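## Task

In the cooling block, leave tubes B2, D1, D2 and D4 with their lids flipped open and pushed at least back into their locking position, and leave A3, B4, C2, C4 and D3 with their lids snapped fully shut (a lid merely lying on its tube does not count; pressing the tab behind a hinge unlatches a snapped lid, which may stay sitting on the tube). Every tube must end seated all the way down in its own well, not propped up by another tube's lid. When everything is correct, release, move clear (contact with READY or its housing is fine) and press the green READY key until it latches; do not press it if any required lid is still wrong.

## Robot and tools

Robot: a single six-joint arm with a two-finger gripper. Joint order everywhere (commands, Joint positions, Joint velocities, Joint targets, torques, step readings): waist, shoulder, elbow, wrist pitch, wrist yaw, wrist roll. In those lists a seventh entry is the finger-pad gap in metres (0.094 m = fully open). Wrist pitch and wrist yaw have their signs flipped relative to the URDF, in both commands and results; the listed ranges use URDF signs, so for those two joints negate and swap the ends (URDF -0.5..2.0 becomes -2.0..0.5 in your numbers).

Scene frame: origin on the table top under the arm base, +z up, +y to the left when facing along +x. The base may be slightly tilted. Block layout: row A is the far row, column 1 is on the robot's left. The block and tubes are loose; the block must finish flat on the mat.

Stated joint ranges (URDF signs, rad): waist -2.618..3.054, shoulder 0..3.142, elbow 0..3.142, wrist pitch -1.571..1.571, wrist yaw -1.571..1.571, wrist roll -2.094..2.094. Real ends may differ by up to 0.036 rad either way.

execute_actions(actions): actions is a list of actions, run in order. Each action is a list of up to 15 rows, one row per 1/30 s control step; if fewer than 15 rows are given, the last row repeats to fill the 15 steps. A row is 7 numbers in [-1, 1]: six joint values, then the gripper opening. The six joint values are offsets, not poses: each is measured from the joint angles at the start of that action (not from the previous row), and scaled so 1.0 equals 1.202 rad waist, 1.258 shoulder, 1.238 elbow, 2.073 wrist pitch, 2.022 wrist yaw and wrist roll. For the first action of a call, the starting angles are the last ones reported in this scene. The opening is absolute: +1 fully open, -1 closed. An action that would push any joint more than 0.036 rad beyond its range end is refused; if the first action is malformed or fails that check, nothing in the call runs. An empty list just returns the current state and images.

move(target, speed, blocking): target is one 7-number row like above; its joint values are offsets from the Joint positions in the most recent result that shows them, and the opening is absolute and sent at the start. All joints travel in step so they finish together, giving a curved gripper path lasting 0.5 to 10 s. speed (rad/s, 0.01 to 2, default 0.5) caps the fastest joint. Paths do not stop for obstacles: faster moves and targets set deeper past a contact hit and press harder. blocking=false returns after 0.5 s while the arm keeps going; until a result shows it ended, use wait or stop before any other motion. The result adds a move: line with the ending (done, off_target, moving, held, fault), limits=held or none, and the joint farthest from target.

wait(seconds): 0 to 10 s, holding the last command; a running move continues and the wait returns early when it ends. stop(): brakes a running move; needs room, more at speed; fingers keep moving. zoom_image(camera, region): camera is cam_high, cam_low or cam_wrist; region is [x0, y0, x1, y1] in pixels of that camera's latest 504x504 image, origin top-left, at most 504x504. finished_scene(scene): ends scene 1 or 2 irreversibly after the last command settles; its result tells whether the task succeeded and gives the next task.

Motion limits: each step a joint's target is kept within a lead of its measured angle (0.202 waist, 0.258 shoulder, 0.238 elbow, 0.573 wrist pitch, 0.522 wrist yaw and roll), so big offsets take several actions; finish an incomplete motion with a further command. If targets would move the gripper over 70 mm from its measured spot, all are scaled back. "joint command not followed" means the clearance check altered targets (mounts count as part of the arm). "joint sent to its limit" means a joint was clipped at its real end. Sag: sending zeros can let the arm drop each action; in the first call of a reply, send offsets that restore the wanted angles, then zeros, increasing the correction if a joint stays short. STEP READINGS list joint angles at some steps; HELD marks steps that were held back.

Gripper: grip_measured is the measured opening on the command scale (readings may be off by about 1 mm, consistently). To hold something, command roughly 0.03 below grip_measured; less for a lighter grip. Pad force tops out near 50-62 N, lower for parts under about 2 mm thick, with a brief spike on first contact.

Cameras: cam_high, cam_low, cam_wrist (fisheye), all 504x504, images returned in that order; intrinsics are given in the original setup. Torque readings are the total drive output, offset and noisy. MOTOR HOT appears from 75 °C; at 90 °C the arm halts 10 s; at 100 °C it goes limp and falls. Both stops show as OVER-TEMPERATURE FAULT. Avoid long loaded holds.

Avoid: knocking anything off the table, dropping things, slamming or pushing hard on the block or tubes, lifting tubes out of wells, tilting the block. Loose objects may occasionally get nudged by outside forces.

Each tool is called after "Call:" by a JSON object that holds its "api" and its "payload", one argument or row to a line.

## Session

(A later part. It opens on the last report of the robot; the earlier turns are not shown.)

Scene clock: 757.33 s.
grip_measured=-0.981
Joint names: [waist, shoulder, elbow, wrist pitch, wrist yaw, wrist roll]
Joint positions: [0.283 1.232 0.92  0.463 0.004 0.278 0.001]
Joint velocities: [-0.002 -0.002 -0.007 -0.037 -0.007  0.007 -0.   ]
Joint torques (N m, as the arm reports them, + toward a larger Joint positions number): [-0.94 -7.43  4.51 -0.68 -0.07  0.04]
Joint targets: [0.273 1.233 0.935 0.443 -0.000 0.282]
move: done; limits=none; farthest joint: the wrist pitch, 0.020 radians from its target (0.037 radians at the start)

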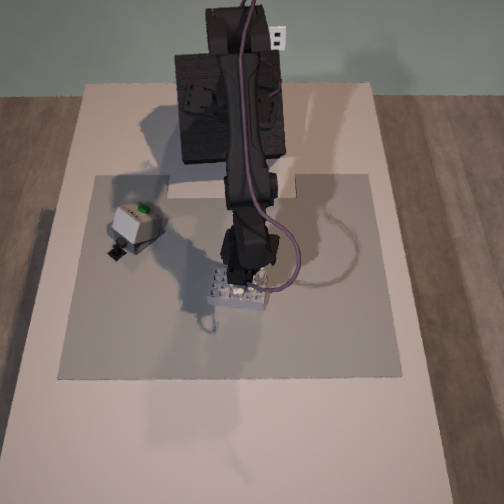

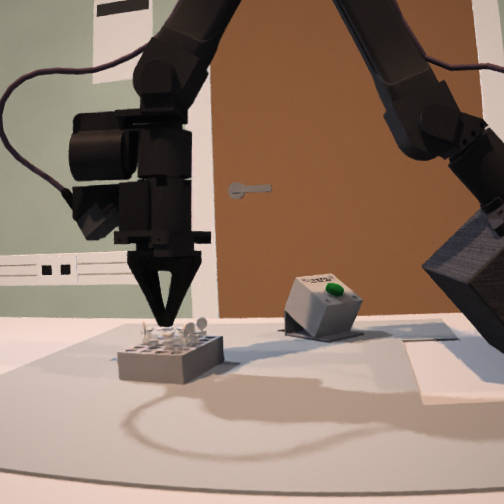

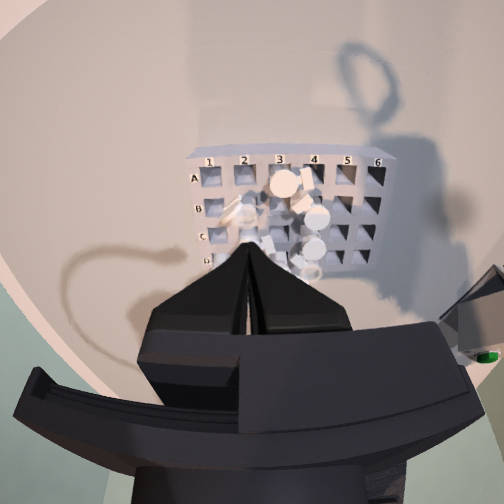

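Call:
{"api": "move", "payload": {
  "target": [-0.004,0.016,-0.004,-0.002,-0.002,0.002,-1],
  "speed": 0.03
}}

Call:
{"api": "zoom_image", "payload": {
  "camera": "cam_low",
  "region": [100, 280, 260, 390]
}}

Call:
{"api": "zoom_image", "payload": {
  "camera": "cam_wrist",
  "region": [140, 130, 360, 310]
}}

Scene clock: 763.27 s.
grip_measured=-0.981
Joint names: [waist, shoulder, elbow, wrist pitch, wrist yaw, wrist roll]
Joint positions: [0.283 1.25  0.92  0.463 0.004 0.278 0.001]
Joint velocities: [ 0.007 -0.002 -0.012  0.051  0.095  0.007 -0.   ]
Joint torques (N m, as the arm reports them, + toward a larger Joint positions number): [-0.39 -7.46  2.91 -0.53 -0.06  0.04]
Joint targets: [0.278 1.252 0.915 0.459 -0.000 0.282]
move: done; limits=none; farthest joint: the waist, 0.005 radians from its target (0.005 radians at the start)

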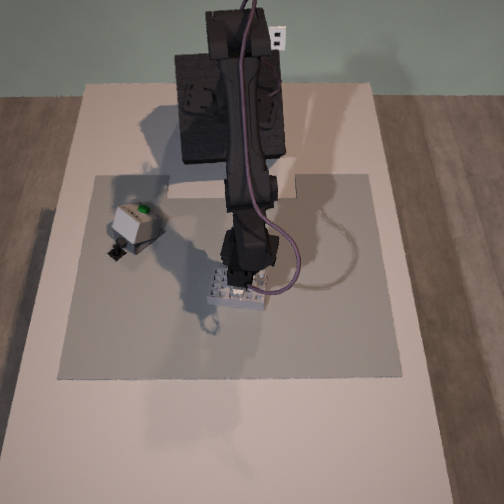

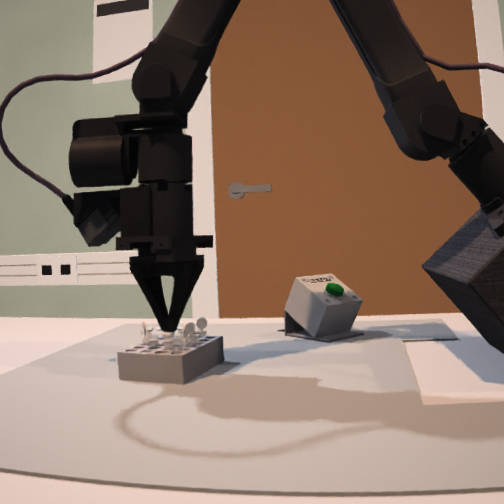

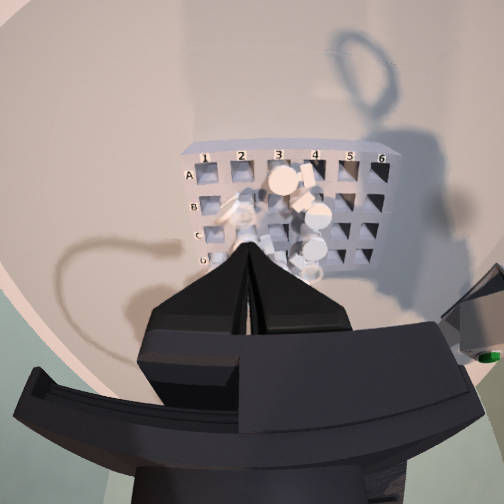

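Region (100, 280, 260, 390) of cam_low's 504x504 image, scaled by 3.150, with more detail than that image has; it fills the top 346 rows of this view, and the rest is white.

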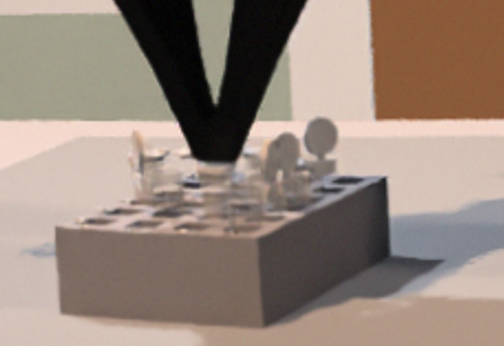

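Region (140, 130, 360, 310) of cam_wrist's 504x504 image, scaled by 2.291, with more detail than that image has; it fills the top 412 rows of this view, and the rest is white.

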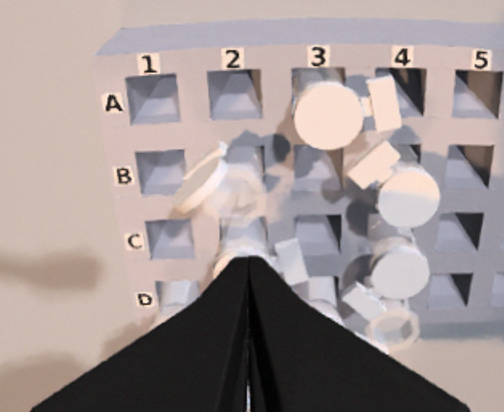

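Call:
{"api": "execute_actions", "payload": {
  "actions": []
}}

Scene clock: 775.37 s.
grip_measured=-0.981
Joint names: [waist, shoulder, elbow, wrist pitch, wrist yaw, wrist roll]
Joint positions: [0.283 1.25  0.92  0.463 0.004 0.278 0.001]
Joint velocities: [ 0.002  0.012  0.002 -0.037  0.022  0.037 -0.   ]
Joint torques (N m, as the arm reports them, + toward a larger Joint positions number): [-0.38 -7.42  2.99 -0.53 -0.06  0.04]
Joint targets: [0.278 1.252 0.915 0.459 -0.000 0.282]

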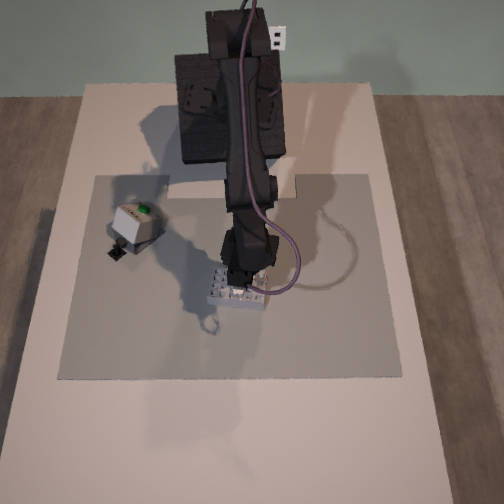

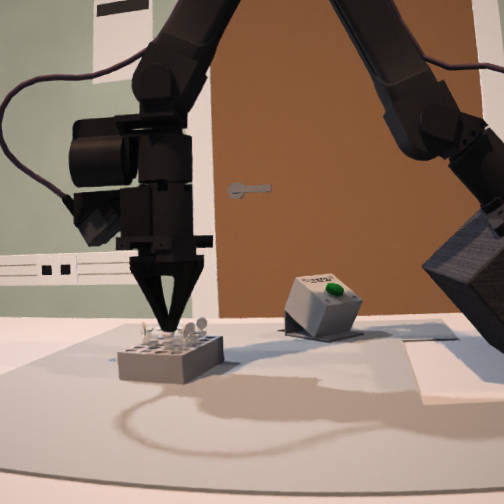

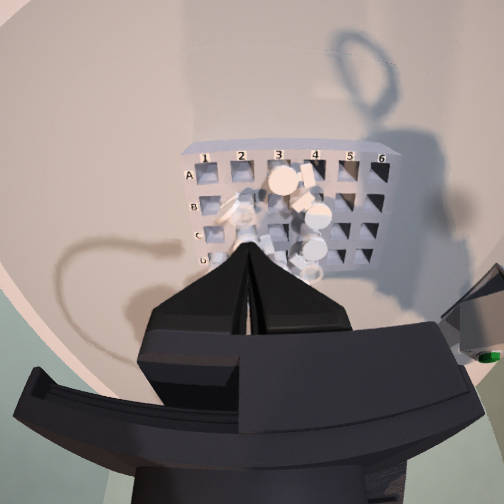

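Call:
{"api": "zoom_image", "payload": {
  "camera": "cam_wrist",
  "region": [170, 140, 400, 300]
}}

Call:
{"api": "zoom_image", "payload": {
  "camera": "cam_low",
  "region": [100, 290, 240, 390]
}}

Region (170, 140, 400, 300) of cam_wrist's 504x504 image, scaled by 2.191, with more detail than that image has; it fills the top 351 rows of this view, and the rest is white.

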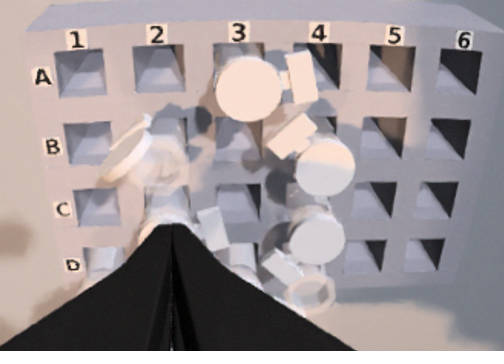

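Region (100, 290, 240, 390) of cam_low's 504x504 image, scaled by 3.600, with more detail than that image has; it fills the top 360 rows of this view, and the rest is white.

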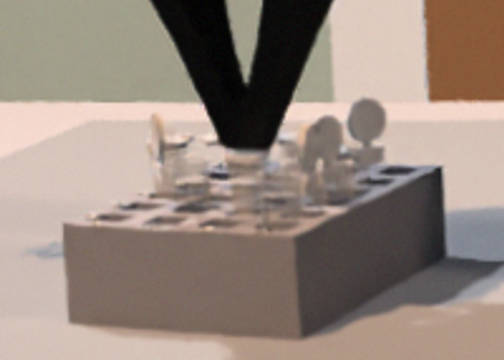

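Call:
{"api": "execute_actions", "payload": {
  "actions": [
    [[-0.004,0.003,-0.004,-0.003,-0.002,0.002,-1],[-0.004,0.004,-0.004,-0.004,-0.002,0.002,-1],[-0.004,0.005,-0.004,-0.004,-0.002,0.002,-1],[-0.004,0.006,-0.004,-0.005,-0.002,0.002,-1],[-0.004,0.007,-0.004,-0.005,-0.002,0.002,-1],[-0.004,0.008,-0.004,-0.006,-0.002,0.002,-1],[-0.004,0.009,-0.004,-0.006,-0.002,0.002,-1],[-0.004,0.010,-0.004,-0.007,-0.002,0.002,-1],[-0.004,0.011,-0.004,-0.007,-0.002,0.002,-1],[-0.004,0.012,-0.004,-0.008,-0.002,0.002,-1],[-0.004,0.013,-0.004,-0.008,-0.002,0.002,-1],[-0.004,0.014,-0.004,-0.008,-0.002,0.002,-1],[-0.004,0.015,-0.004,-0.008,-0.002,0.002,-1],[-0.004,0.016,-0.004,-0.008,-0.002,0.002,-1],[-0.004,0.016,-0.004,-0.008,-0.002,0.002,-1]]
  ]
}}

Scene clock: 782.97 s.
grip_measured=-0.981
Joint names: [waist, shoulder, elbow, wrist pitch, wrist yaw, wrist roll]
Joint positions: [0.283 1.257 0.92  0.462 0.004 0.278 0.001]
Joint velocities: [-0.002 -0.002  0.002  0.051 -0.022  0.007 -0.001]
Joint torques (N m, as the arm reports them, + toward a larger Joint positions number): [-0.37 -6.43  2.93 -0.6  -0.06  0.03]
Joint targets: [0.278 1.270 0.915 0.447 -0.000 0.282]
Step readings (joint positions):
0: [0.283 1.250 0.920 0.463 0.004 0.278]
1: [0.283 1.250 0.920 0.463 0.004 0.278]
2: [0.283 1.250 0.920 0.463 0.004 0.278]
4: [0.283 1.250 0.920 0.463 0.004 0.278]
8: [0.283 1.256 0.920 0.463 0.004 0.278]
15: Joint positions above

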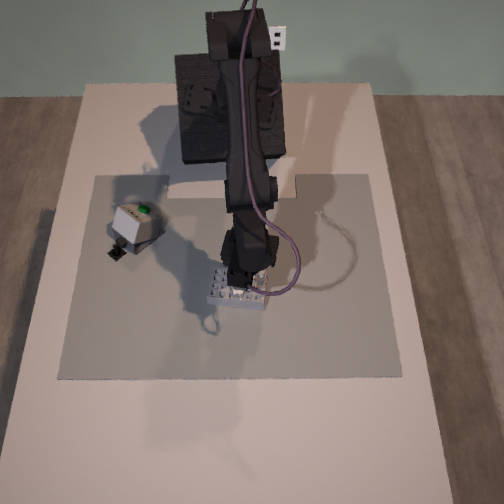

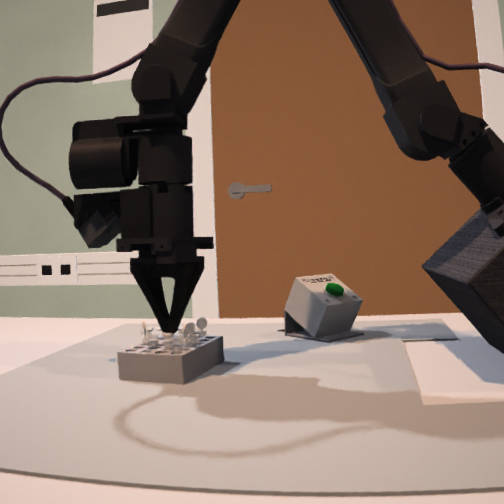

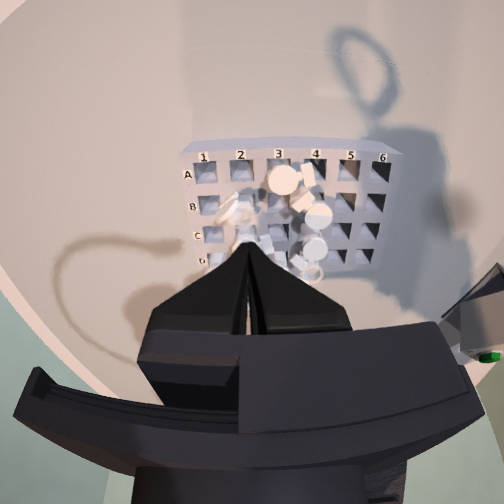

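Call:
{"api": "execute_actions", "payload": {
  "actions": [
    [[-0.004,0.010,-0.004,-0.008,-0.002,0.002,-1],[-0.004,0.012,-0.004,-0.008,-0.002,0.002,-1],[-0.004,0.013,-0.004,-0.008,-0.002,0.002,-1],[-0.004,0.014,-0.004,-0.008,-0.002,0.002,-1],[-0.004,0.016,-0.004,-0.008,-0.002,0.002,-1],[-0.004,0.017,-0.004,-0.008,-0.002,0.002,-1],[-0.004,0.018,-0.004,-0.009,-0.002,0.002,-1],[-0.004,0.020,-0.004,-0.009,-0.002,0.002,-1],[-0.004,0.021,-0.004,-0.009,-0.002,0.002,-1],[-0.004,0.022,-0.004,-0.009,-0.002,0.002,-1],[-0.004,0.024,-0.004,-0.010,-0.002,0.002,-1],[-0.004,0.025,-0.004,-0.010,-0.002,0.002,-1],[-0.004,0.026,-0.004,-0.010,-0.002,0.002,-1],[-0.004,0.028,-0.004,-0.010,-0.002,0.002,-1],[-0.004,0.028,-0.004,-0.010,-0.002,0.002,-1]]
  ]
}}

Call:
{"api": "execute_actions", "payload": {
  "actions": [
    [[-0.004,0.028,-0.004,-0.010,-0.002,0.002,-1],[-0.004,0.029,-0.004,-0.010,-0.002,0.002,-1],[-0.004,0.030,-0.004,-0.010,-0.002,0.002,-1],[-0.004,0.031,-0.004,-0.010,-0.002,0.002,-1],[-0.004,0.032,-0.004,-0.011,-0.002,0.002,-1],[-0.004,0.033,-0.004,-0.011,-0.002,0.002,-1],[-0.004,0.034,-0.004,-0.011,-0.002,0.002,-1],[-0.004,0.035,-0.004,-0.011,-0.002,0.002,-1],[-0.004,0.036,-0.004,-0.012,-0.002,0.002,-1],[-0.004,0.037,-0.004,-0.012,-0.002,0.002,-1],[-0.004,0.038,-0.004,-0.012,-0.002,0.002,-1],[-0.004,0.039,-0.004,-0.012,-0.002,0.002,-1],[-0.004,0.040,-0.004,-0.012,-0.002,0.002,-1],[-0.004,0.041,-0.004,-0.012,-0.002,0.002,-1],[-0.004,0.042,-0.004,-0.012,-0.002,0.002,-1]]
  ]
}}

Scene clock: 793.83 s.
grip_measured=-0.981
Joint names: [waist, shoulder, elbow, wrist pitch, wrist yaw, wrist roll]
Joint positions: [0.283 1.26  0.92  0.462 0.004 0.278 0.001]
Joint velocities: [-0.002  0.012 -0.007 -0.037  0.007 -0.051  0.   ]
Joint torques (N m, as the arm reports them, + toward a larger Joint positions number): [-0.37 -4.88  2.98 -0.68 -0.06  0.04]
Joint targets: [0.278 1.292 0.915 0.442 -0.000 0.282]
Step readings (joint positions):
0: [0.283 1.257 0.920 0.462 0.004 0.278]
1: [0.283 1.257 0.920 0.462 0.004 0.278]
2: [0.283 1.257 0.920 0.462 0.004 0.278]
4: [0.283 1.257 0.920 0.462 0.004 0.278]
8: [0.283 1.258 0.920 0.462 0.004 0.278]
15: Joint positions above

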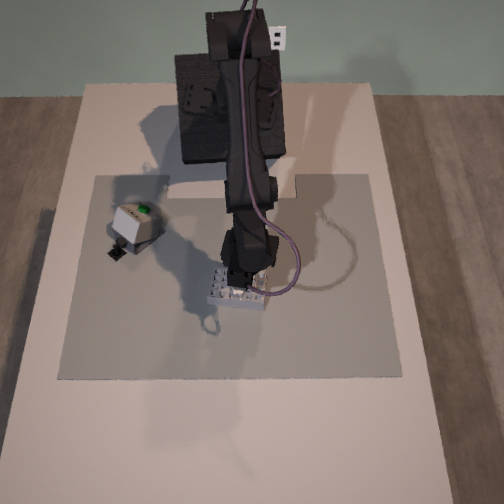

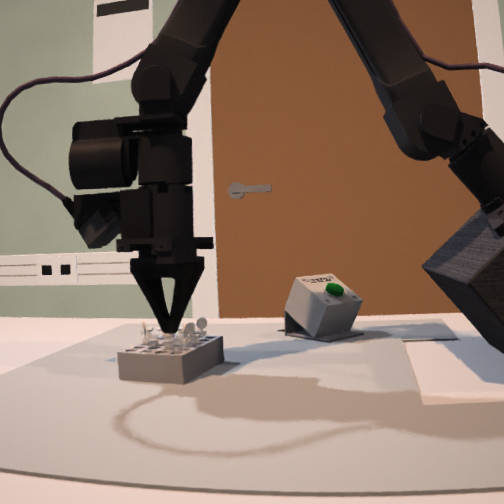

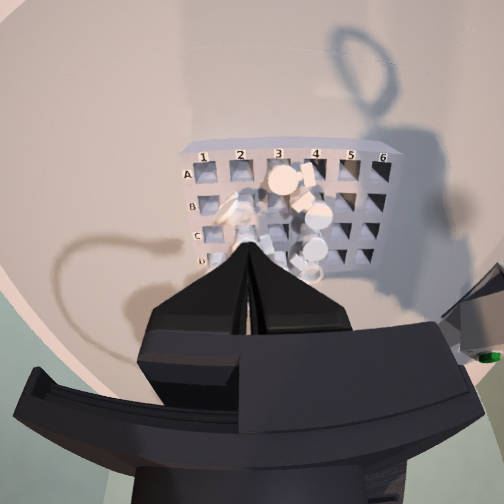

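Scene clock: 794.33 s.
grip_measured=-0.981
Joint names: [waist, shoulder, elbow, wrist pitch, wrist yaw, wrist roll]
Joint positions: [0.283 1.261 0.92  0.462 0.004 0.278 0.001]
Joint velocities: [ 0.002 -0.027 -0.012  0.022 -0.022 -0.051 -0.002]
Joint torques (N m, as the arm reports them, + toward a larger Joint positions number): [-0.37 -3.21  2.92 -0.71 -0.06  0.03]
Joint targets: [0.278 1.312 0.915 0.438 -0.000 0.282]
Step readings (joint positions):
0: [0.283 1.260 0.920 0.462 0.004 0.278]
1: [0.283 1.260 0.920 0.462 0.004 0.278]
2: [0.283 1.260 0.920 0.462 0.004 0.278]
4: [0.283 1.260 0.920 0.462 0.004 0.278]
8: [0.283 1.261 0.920 0.462 0.004 0.278]
15: Joint positions above

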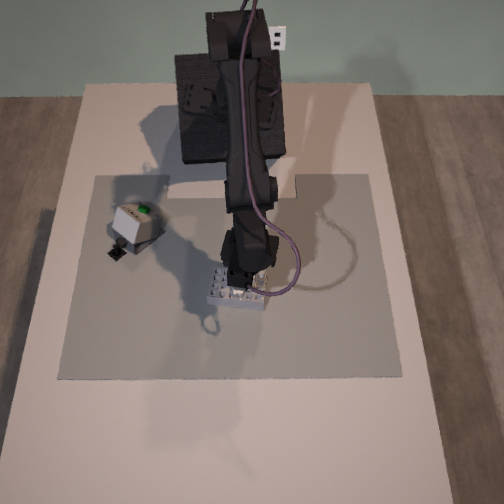

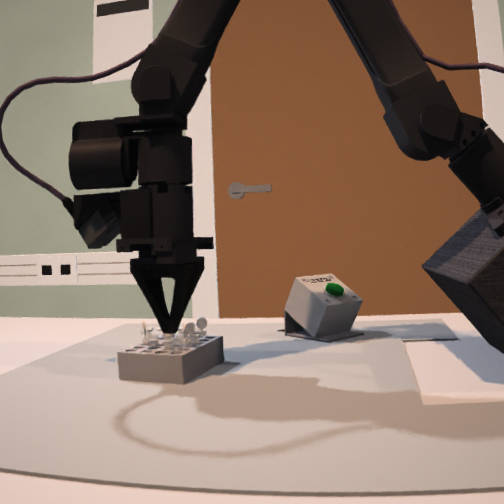

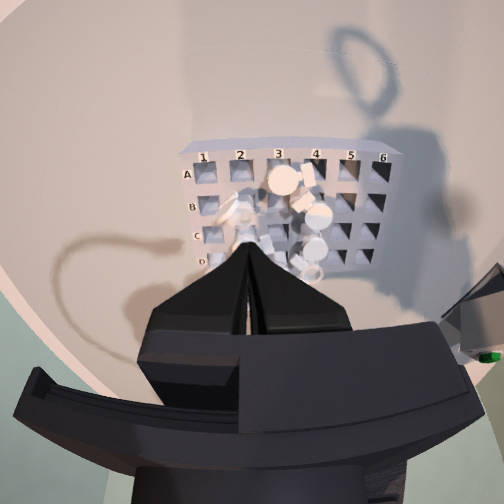

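Call:
{"api": "move", "payload": {
  "target": [-0.004,-0.085,-0.004,0.036,-0.002,0.002,-1],
  "speed": 0.15
}}

Call:
{"api": "move", "payload": {
  "target": [-0.073,0.068,0.126,0.027,-0.002,0.002,-1],
  "speed": 0.15
}}

Scene clock: 802.40 s.
grip_measured=-0.981
Joint names: [waist, shoulder, elbow, wrist pitch, wrist yaw, wrist roll]
Joint positions: [0.283 1.18  0.92  0.529 0.004 0.278 0.001]
Joint velocities: [-0.007 -0.012  0.022 -0.022  0.051 -0.037 -0.001]
Joint torques (N m, as the arm reports them, + toward a larger Joint positions number): [-0.38 -9.46  3.19 -0.45 -0.06  0.03]
Joint targets: [0.278 1.154 0.915 0.537 -0.000 0.282]
move: off_target; limits=none; farthest joint: the shoulder, 0.026 radians from its target (0.107 radians at the start)

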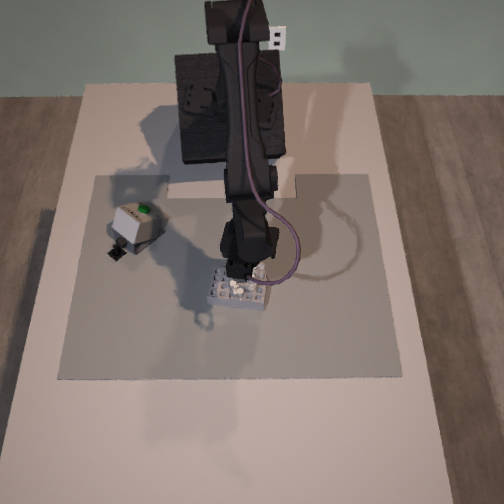

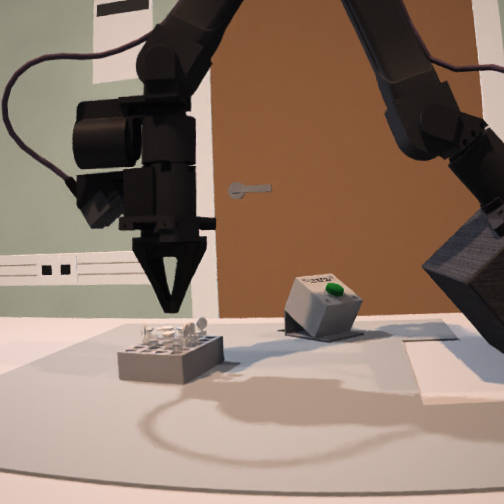

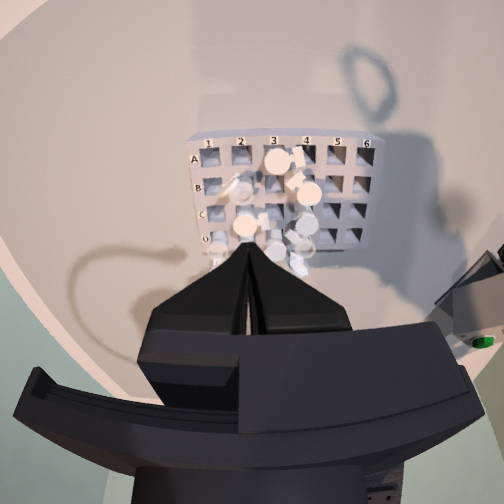

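Scene clock: 803.97 s.
grip_measured=-0.981
Joint names: [waist, shoulder, elbow, wrist pitch, wrist yaw, wrist roll]
Joint positions: [0.207 1.265 1.049 0.578 0.004 0.278 0.001]
Joint velocities: [-0.002 -0.007  0.012  0.007  0.007 -0.007  0.   ]
Joint torques (N m, as the arm reports them, + toward a larger Joint positions number): [-1.29 -7.98  5.7  -0.44 -0.09  0.04]
Joint targets: [0.195 1.265 1.076 0.585 -0.001 0.282]
move: off_target; limits=none; farthest joint: the elbow, 0.027 radians from its target (0.156 radians at the start)

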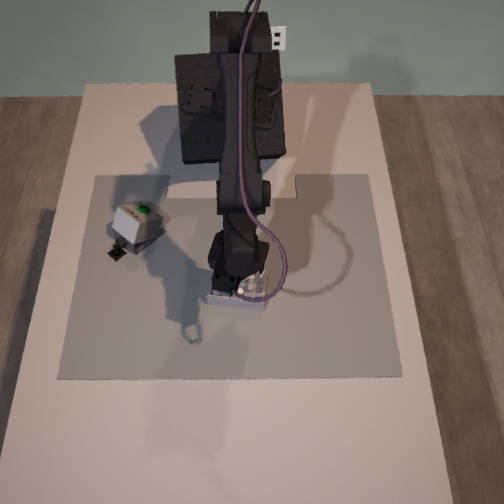

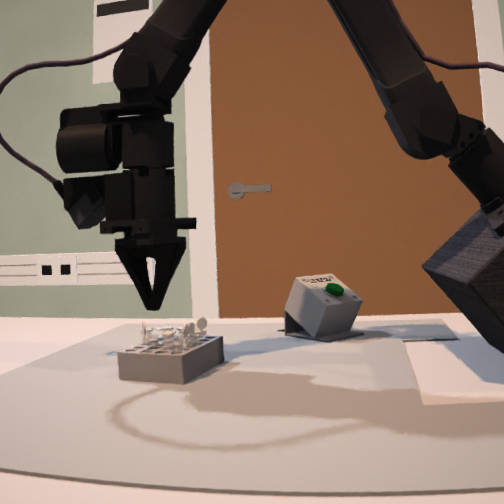

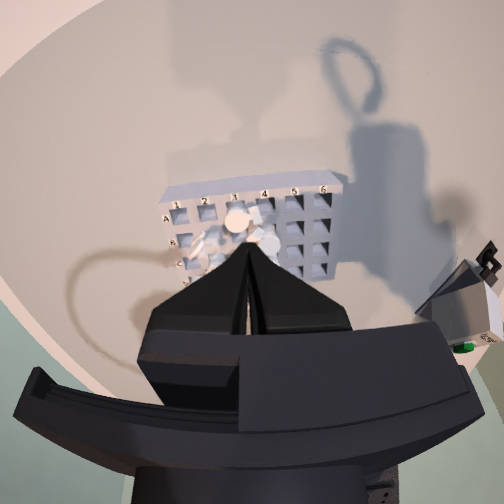

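Call:
{"api": "move", "payload": {
  "target": [0.025,0.042,0.006,-0.034,-0.002,-0.03,-1],
  "speed": 0.08
}}

Call:
{"api": "zoom_image", "payload": {
  "camera": "cam_wrist",
  "region": [150, 160, 380, 320]
}}

Call:
{"api": "zoom_image", "payload": {
  "camera": "cam_low",
  "region": [100, 290, 240, 390]
}}

Scene clock: 810.20 s.
grip_measured=-0.981
Joint names: [waist, shoulder, elbow, wrist pitch, wrist yaw, wrist roll]
Joint positions: [0.228 1.318 1.049 0.527 0.004 0.223 0.001]
Joint velocities: [-0.007 -0.002  0.007  0.022 -0.081 -0.066 -0.   ]
Joint torques (N m, as the arm reports them, + toward a larger Joint positions number): [ 0.72 -8.34  4.09 -0.66 -0.08 -0.05]
Joint targets: [0.237 1.317 1.056 0.507 -0.000 0.218]
move: done; limits=none; farthest joint: the wrist pitch, 0.019 radians from its target (0.070 radians at the start)

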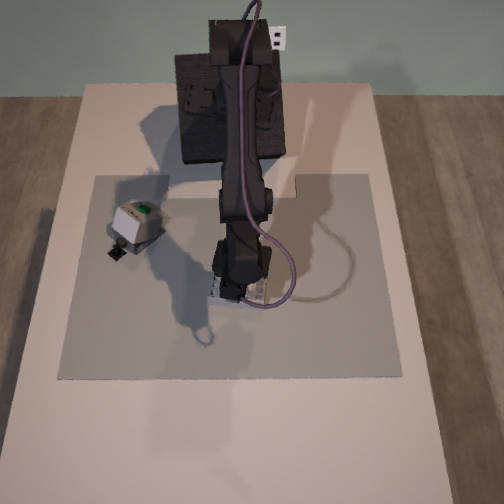

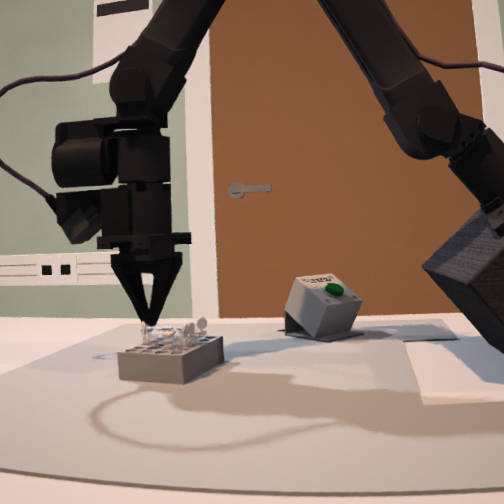

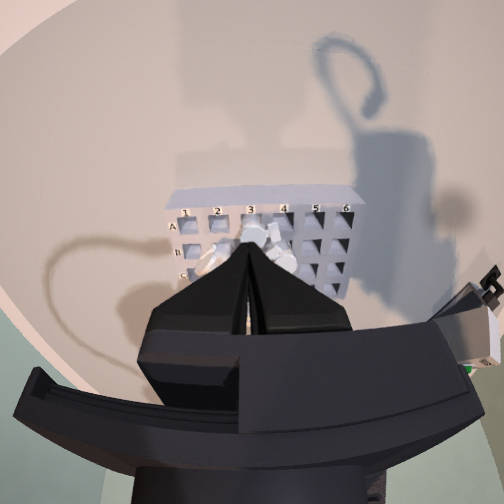

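Region (150, 160, 380, 320) of cam_wrist's 504x504 image, scaled by 2.191, with more detail than that image has; it fills the top 351 rows of this view, and the rest is white.

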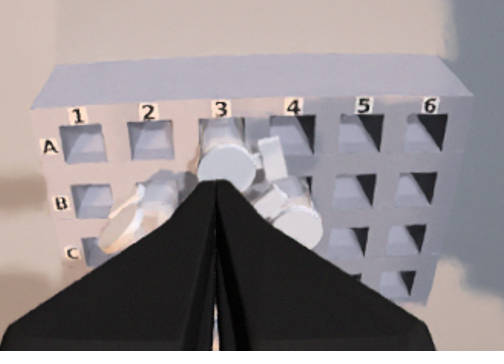

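Region (100, 290, 240, 390) of cam_low's 504x504 image, scaled by 3.600, with more detail than that image has; it fills the top 360 rows of this view, and the rest is white.

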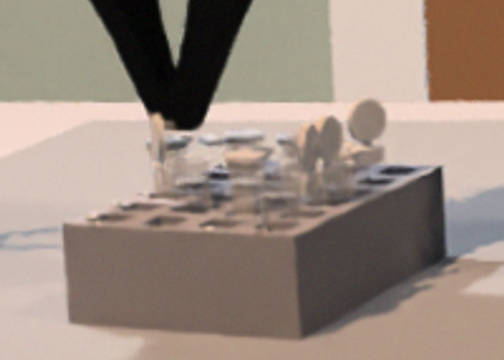

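Call:
{"api": "move", "payload": {
  "target": [-0.003,0.010,0.004,-0.023,-0.002,0.0,-1],
  "speed": 0.05
}}

Call:
{"api": "zoom_image", "payload": {
  "camera": "cam_wrist",
  "region": [150, 160, 380, 320]
}}

Call:
{"api": "zoom_image", "payload": {
  "camera": "cam_low",
  "region": [100, 290, 240, 390]
}}

Scene clock: 821.23 s.
grip_measured=-0.981
Joint names: [waist, shoulder, elbow, wrist pitch, wrist yaw, wrist roll]
Joint positions: [0.228 1.33  1.049 0.499 0.004 0.223 0.001]
Joint velocities: [ 0.012  0.007 -0.002 -0.051 -0.037  0.095  0.   ]
Joint torques (N m, as the arm reports them, + toward a larger Joint positions number): [-0.46 -8.33  3.87 -0.72 -0.08  0.  ]
Joint targets: [0.224 1.330 1.054 0.479 -0.000 0.223]
move: done; limits=none; farthest joint: the wrist pitch, 0.020 radians from its target (0.047 radians at the start)

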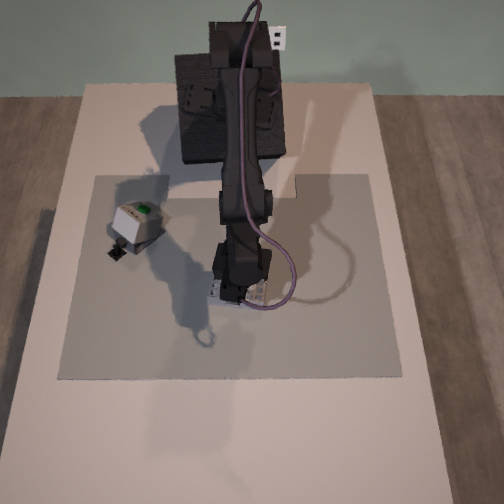

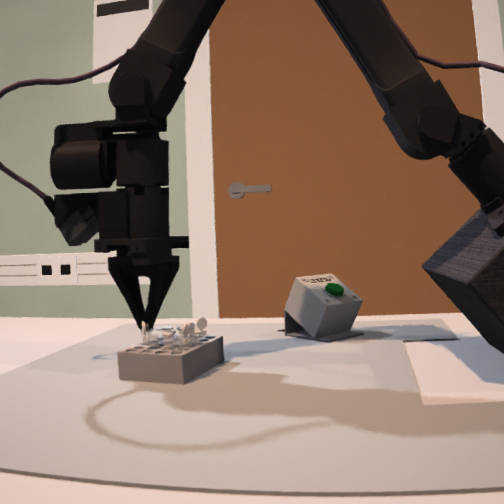

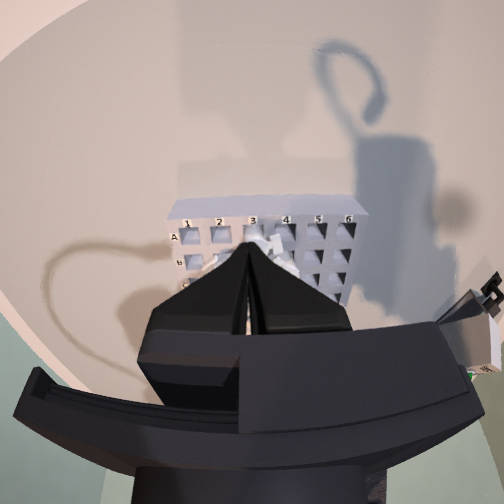

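Region (150, 160, 380, 320) of cam_wrist's 504x504 image, scaled by 2.191, with more detail than that image has; it fills the top 351 rows of this view, and the rest is white.

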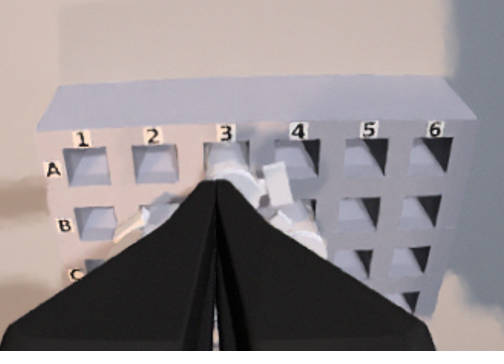

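Region (100, 290, 240, 390) of cam_low's 504x504 image, scaled by 3.600, with more detail than that image has; it fills the top 360 rows of this view, and the rest is white.

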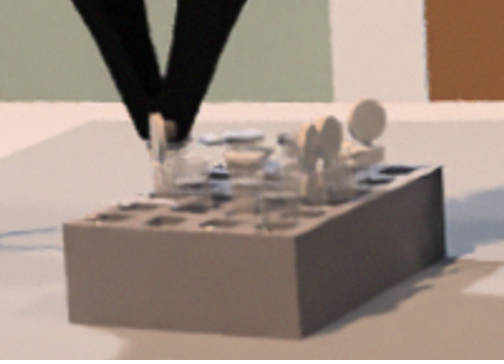

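Call:
{"api": "move", "payload": {
  "target": [-0.0155,0.0,0.004,-0.005,-0.002,0.0,-1],
  "speed": 0.03
}}

Call:
{"api": "execute_actions", "payload": {
  "actions": [
    [[-0.003,0.003,0.0,-0.004,-0.002,0.0,-1],[-0.003,0.004,0.0,-0.004,-0.002,0.0,-1],[-0.003,0.005,0.0,-0.004,-0.002,0.0,-1],[-0.003,0.006,0.0,-0.005,-0.002,0.0,-1],[-0.003,0.007,0.0,-0.005,-0.002,0.0,-1],[-0.003,0.008,0.0,-0.006,-0.002,0.0,-1],[-0.003,0.009,0.0,-0.006,-0.002,0.0,-1],[-0.003,0.010,0.0,-0.007,-0.002,0.0,-1],[-0.003,0.011,0.0,-0.007,-0.002,0.0,-1],[-0.003,0.012,0.0,-0.008,-0.002,0.0,-1],[-0.003,0.013,0.0,-0.008,-0.002,0.0,-1],[-0.003,0.014,0.0,-0.008,-0.002,0.0,-1],[-0.003,0.015,0.0,-0.008,-0.002,0.0,-1],[-0.003,0.016,0.0,-0.008,-0.002,0.0,-1],[-0.003,0.016,0.0,-0.008,-0.002,0.0,-1]]
  ]
}}

Call:
{"api": "zoom_image", "payload": {
  "camera": "cam_wrist",
  "region": [150, 160, 380, 320]
}}

Scene clock: 827.43 s.
grip_measured=-0.981
Joint names: [waist, shoulder, elbow, wrist pitch, wrist yaw, wrist roll]
Joint positions: [0.22  1.33  1.049 0.499 0.004 0.223 0.001]
Joint velocities: [ 0.002 -0.002 -0.002  0.022 -0.051 -0.007  0.   ]
Joint torques (N m, as the arm reports them, + toward a larger Joint positions number): [-1.28 -8.36  3.88 -0.6  -0.09 -0.01]
Joint targets: [0.209 1.330 1.054 0.489 -0.000 0.223]
move: done; limits=none; farthest joint: the waist, 0.011 radians from its target (0.019 radians at the start)

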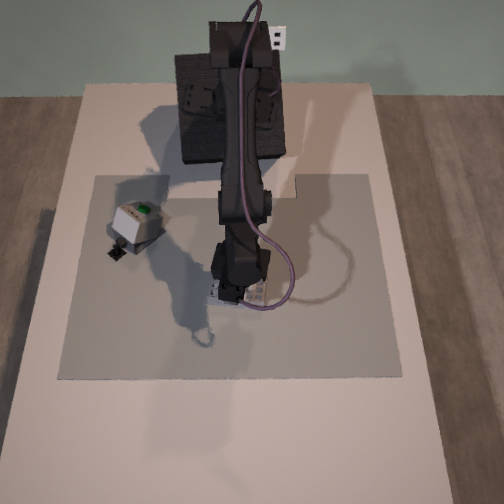

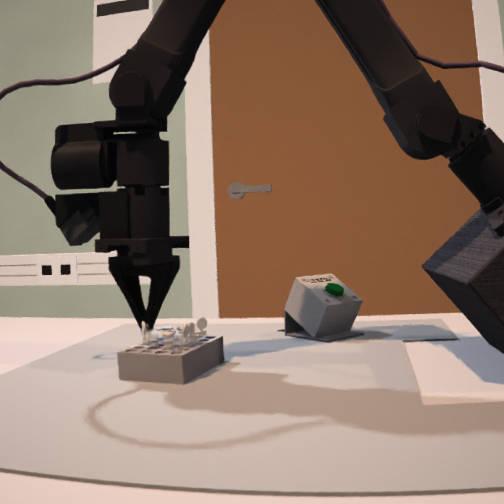

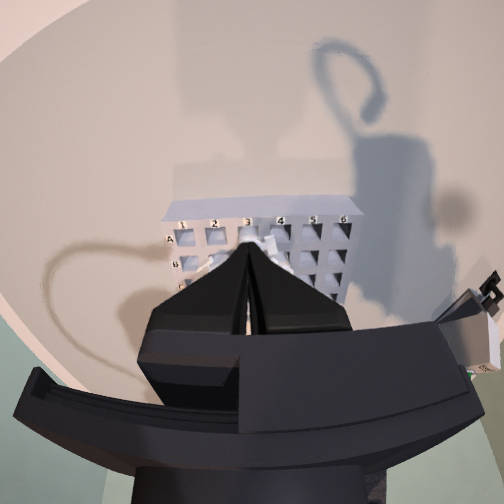

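Scene clock: 827.93 s.
grip_measured=-0.981
Joint names: [waist, shoulder, elbow, wrist pitch, wrist yaw, wrist roll]
Joint positions: [0.22  1.333 1.049 0.499 0.004 0.223 0.001]
Joint velocities: [-0.012 -0.007 -0.002 -0.037 -0.022  0.007  0.   ]
Joint torques (N m, as the arm reports them, + toward a larger Joint positions number): [-0.47 -6.89  3.47 -0.66 -0.1  -0.02]
Joint targets: [0.217 1.350 1.049 0.482 -0.000 0.223]
Step readings (joint positions):
0: [0.220 1.330 1.049 0.499 0.004 0.223]
1: [0.220 1.330 1.049 0.499 0.004 0.223]
2: [0.220 1.330 1.049 0.499 0.004 0.223]
4: [0.220 1.330 1.049 0.499 0.004 0.223]
8: [0.220 1.333 1.049 0.499 0.004 0.223]
15: Joint positions above

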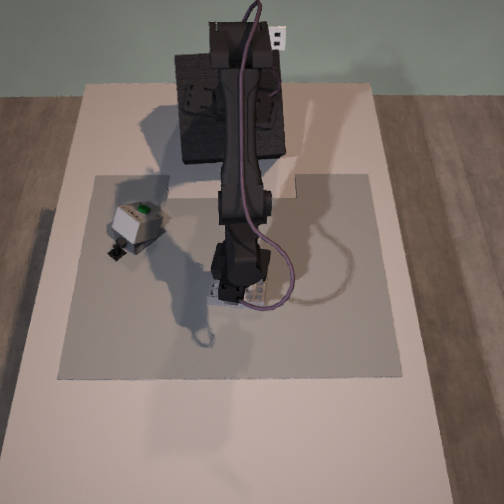

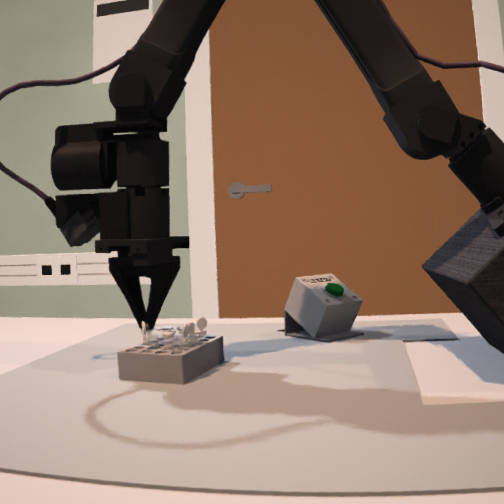

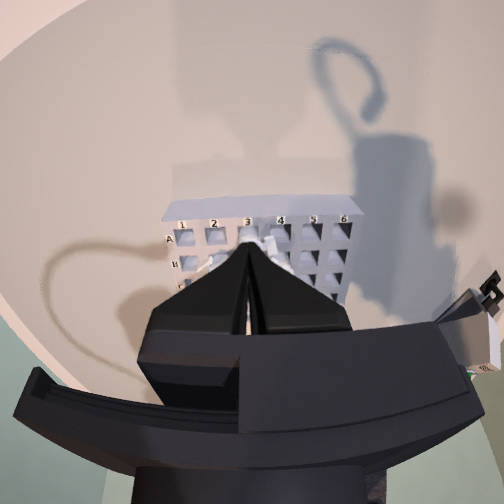

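Region (150, 160, 380, 320) of cam_wrist's 504x504 image, scaled by 2.191, with more detail than that image has; it fills the top 351 rows of this view, and the rest is white.

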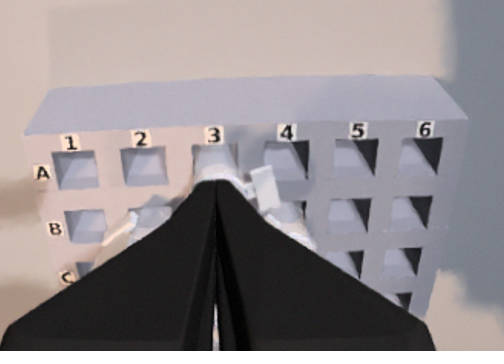

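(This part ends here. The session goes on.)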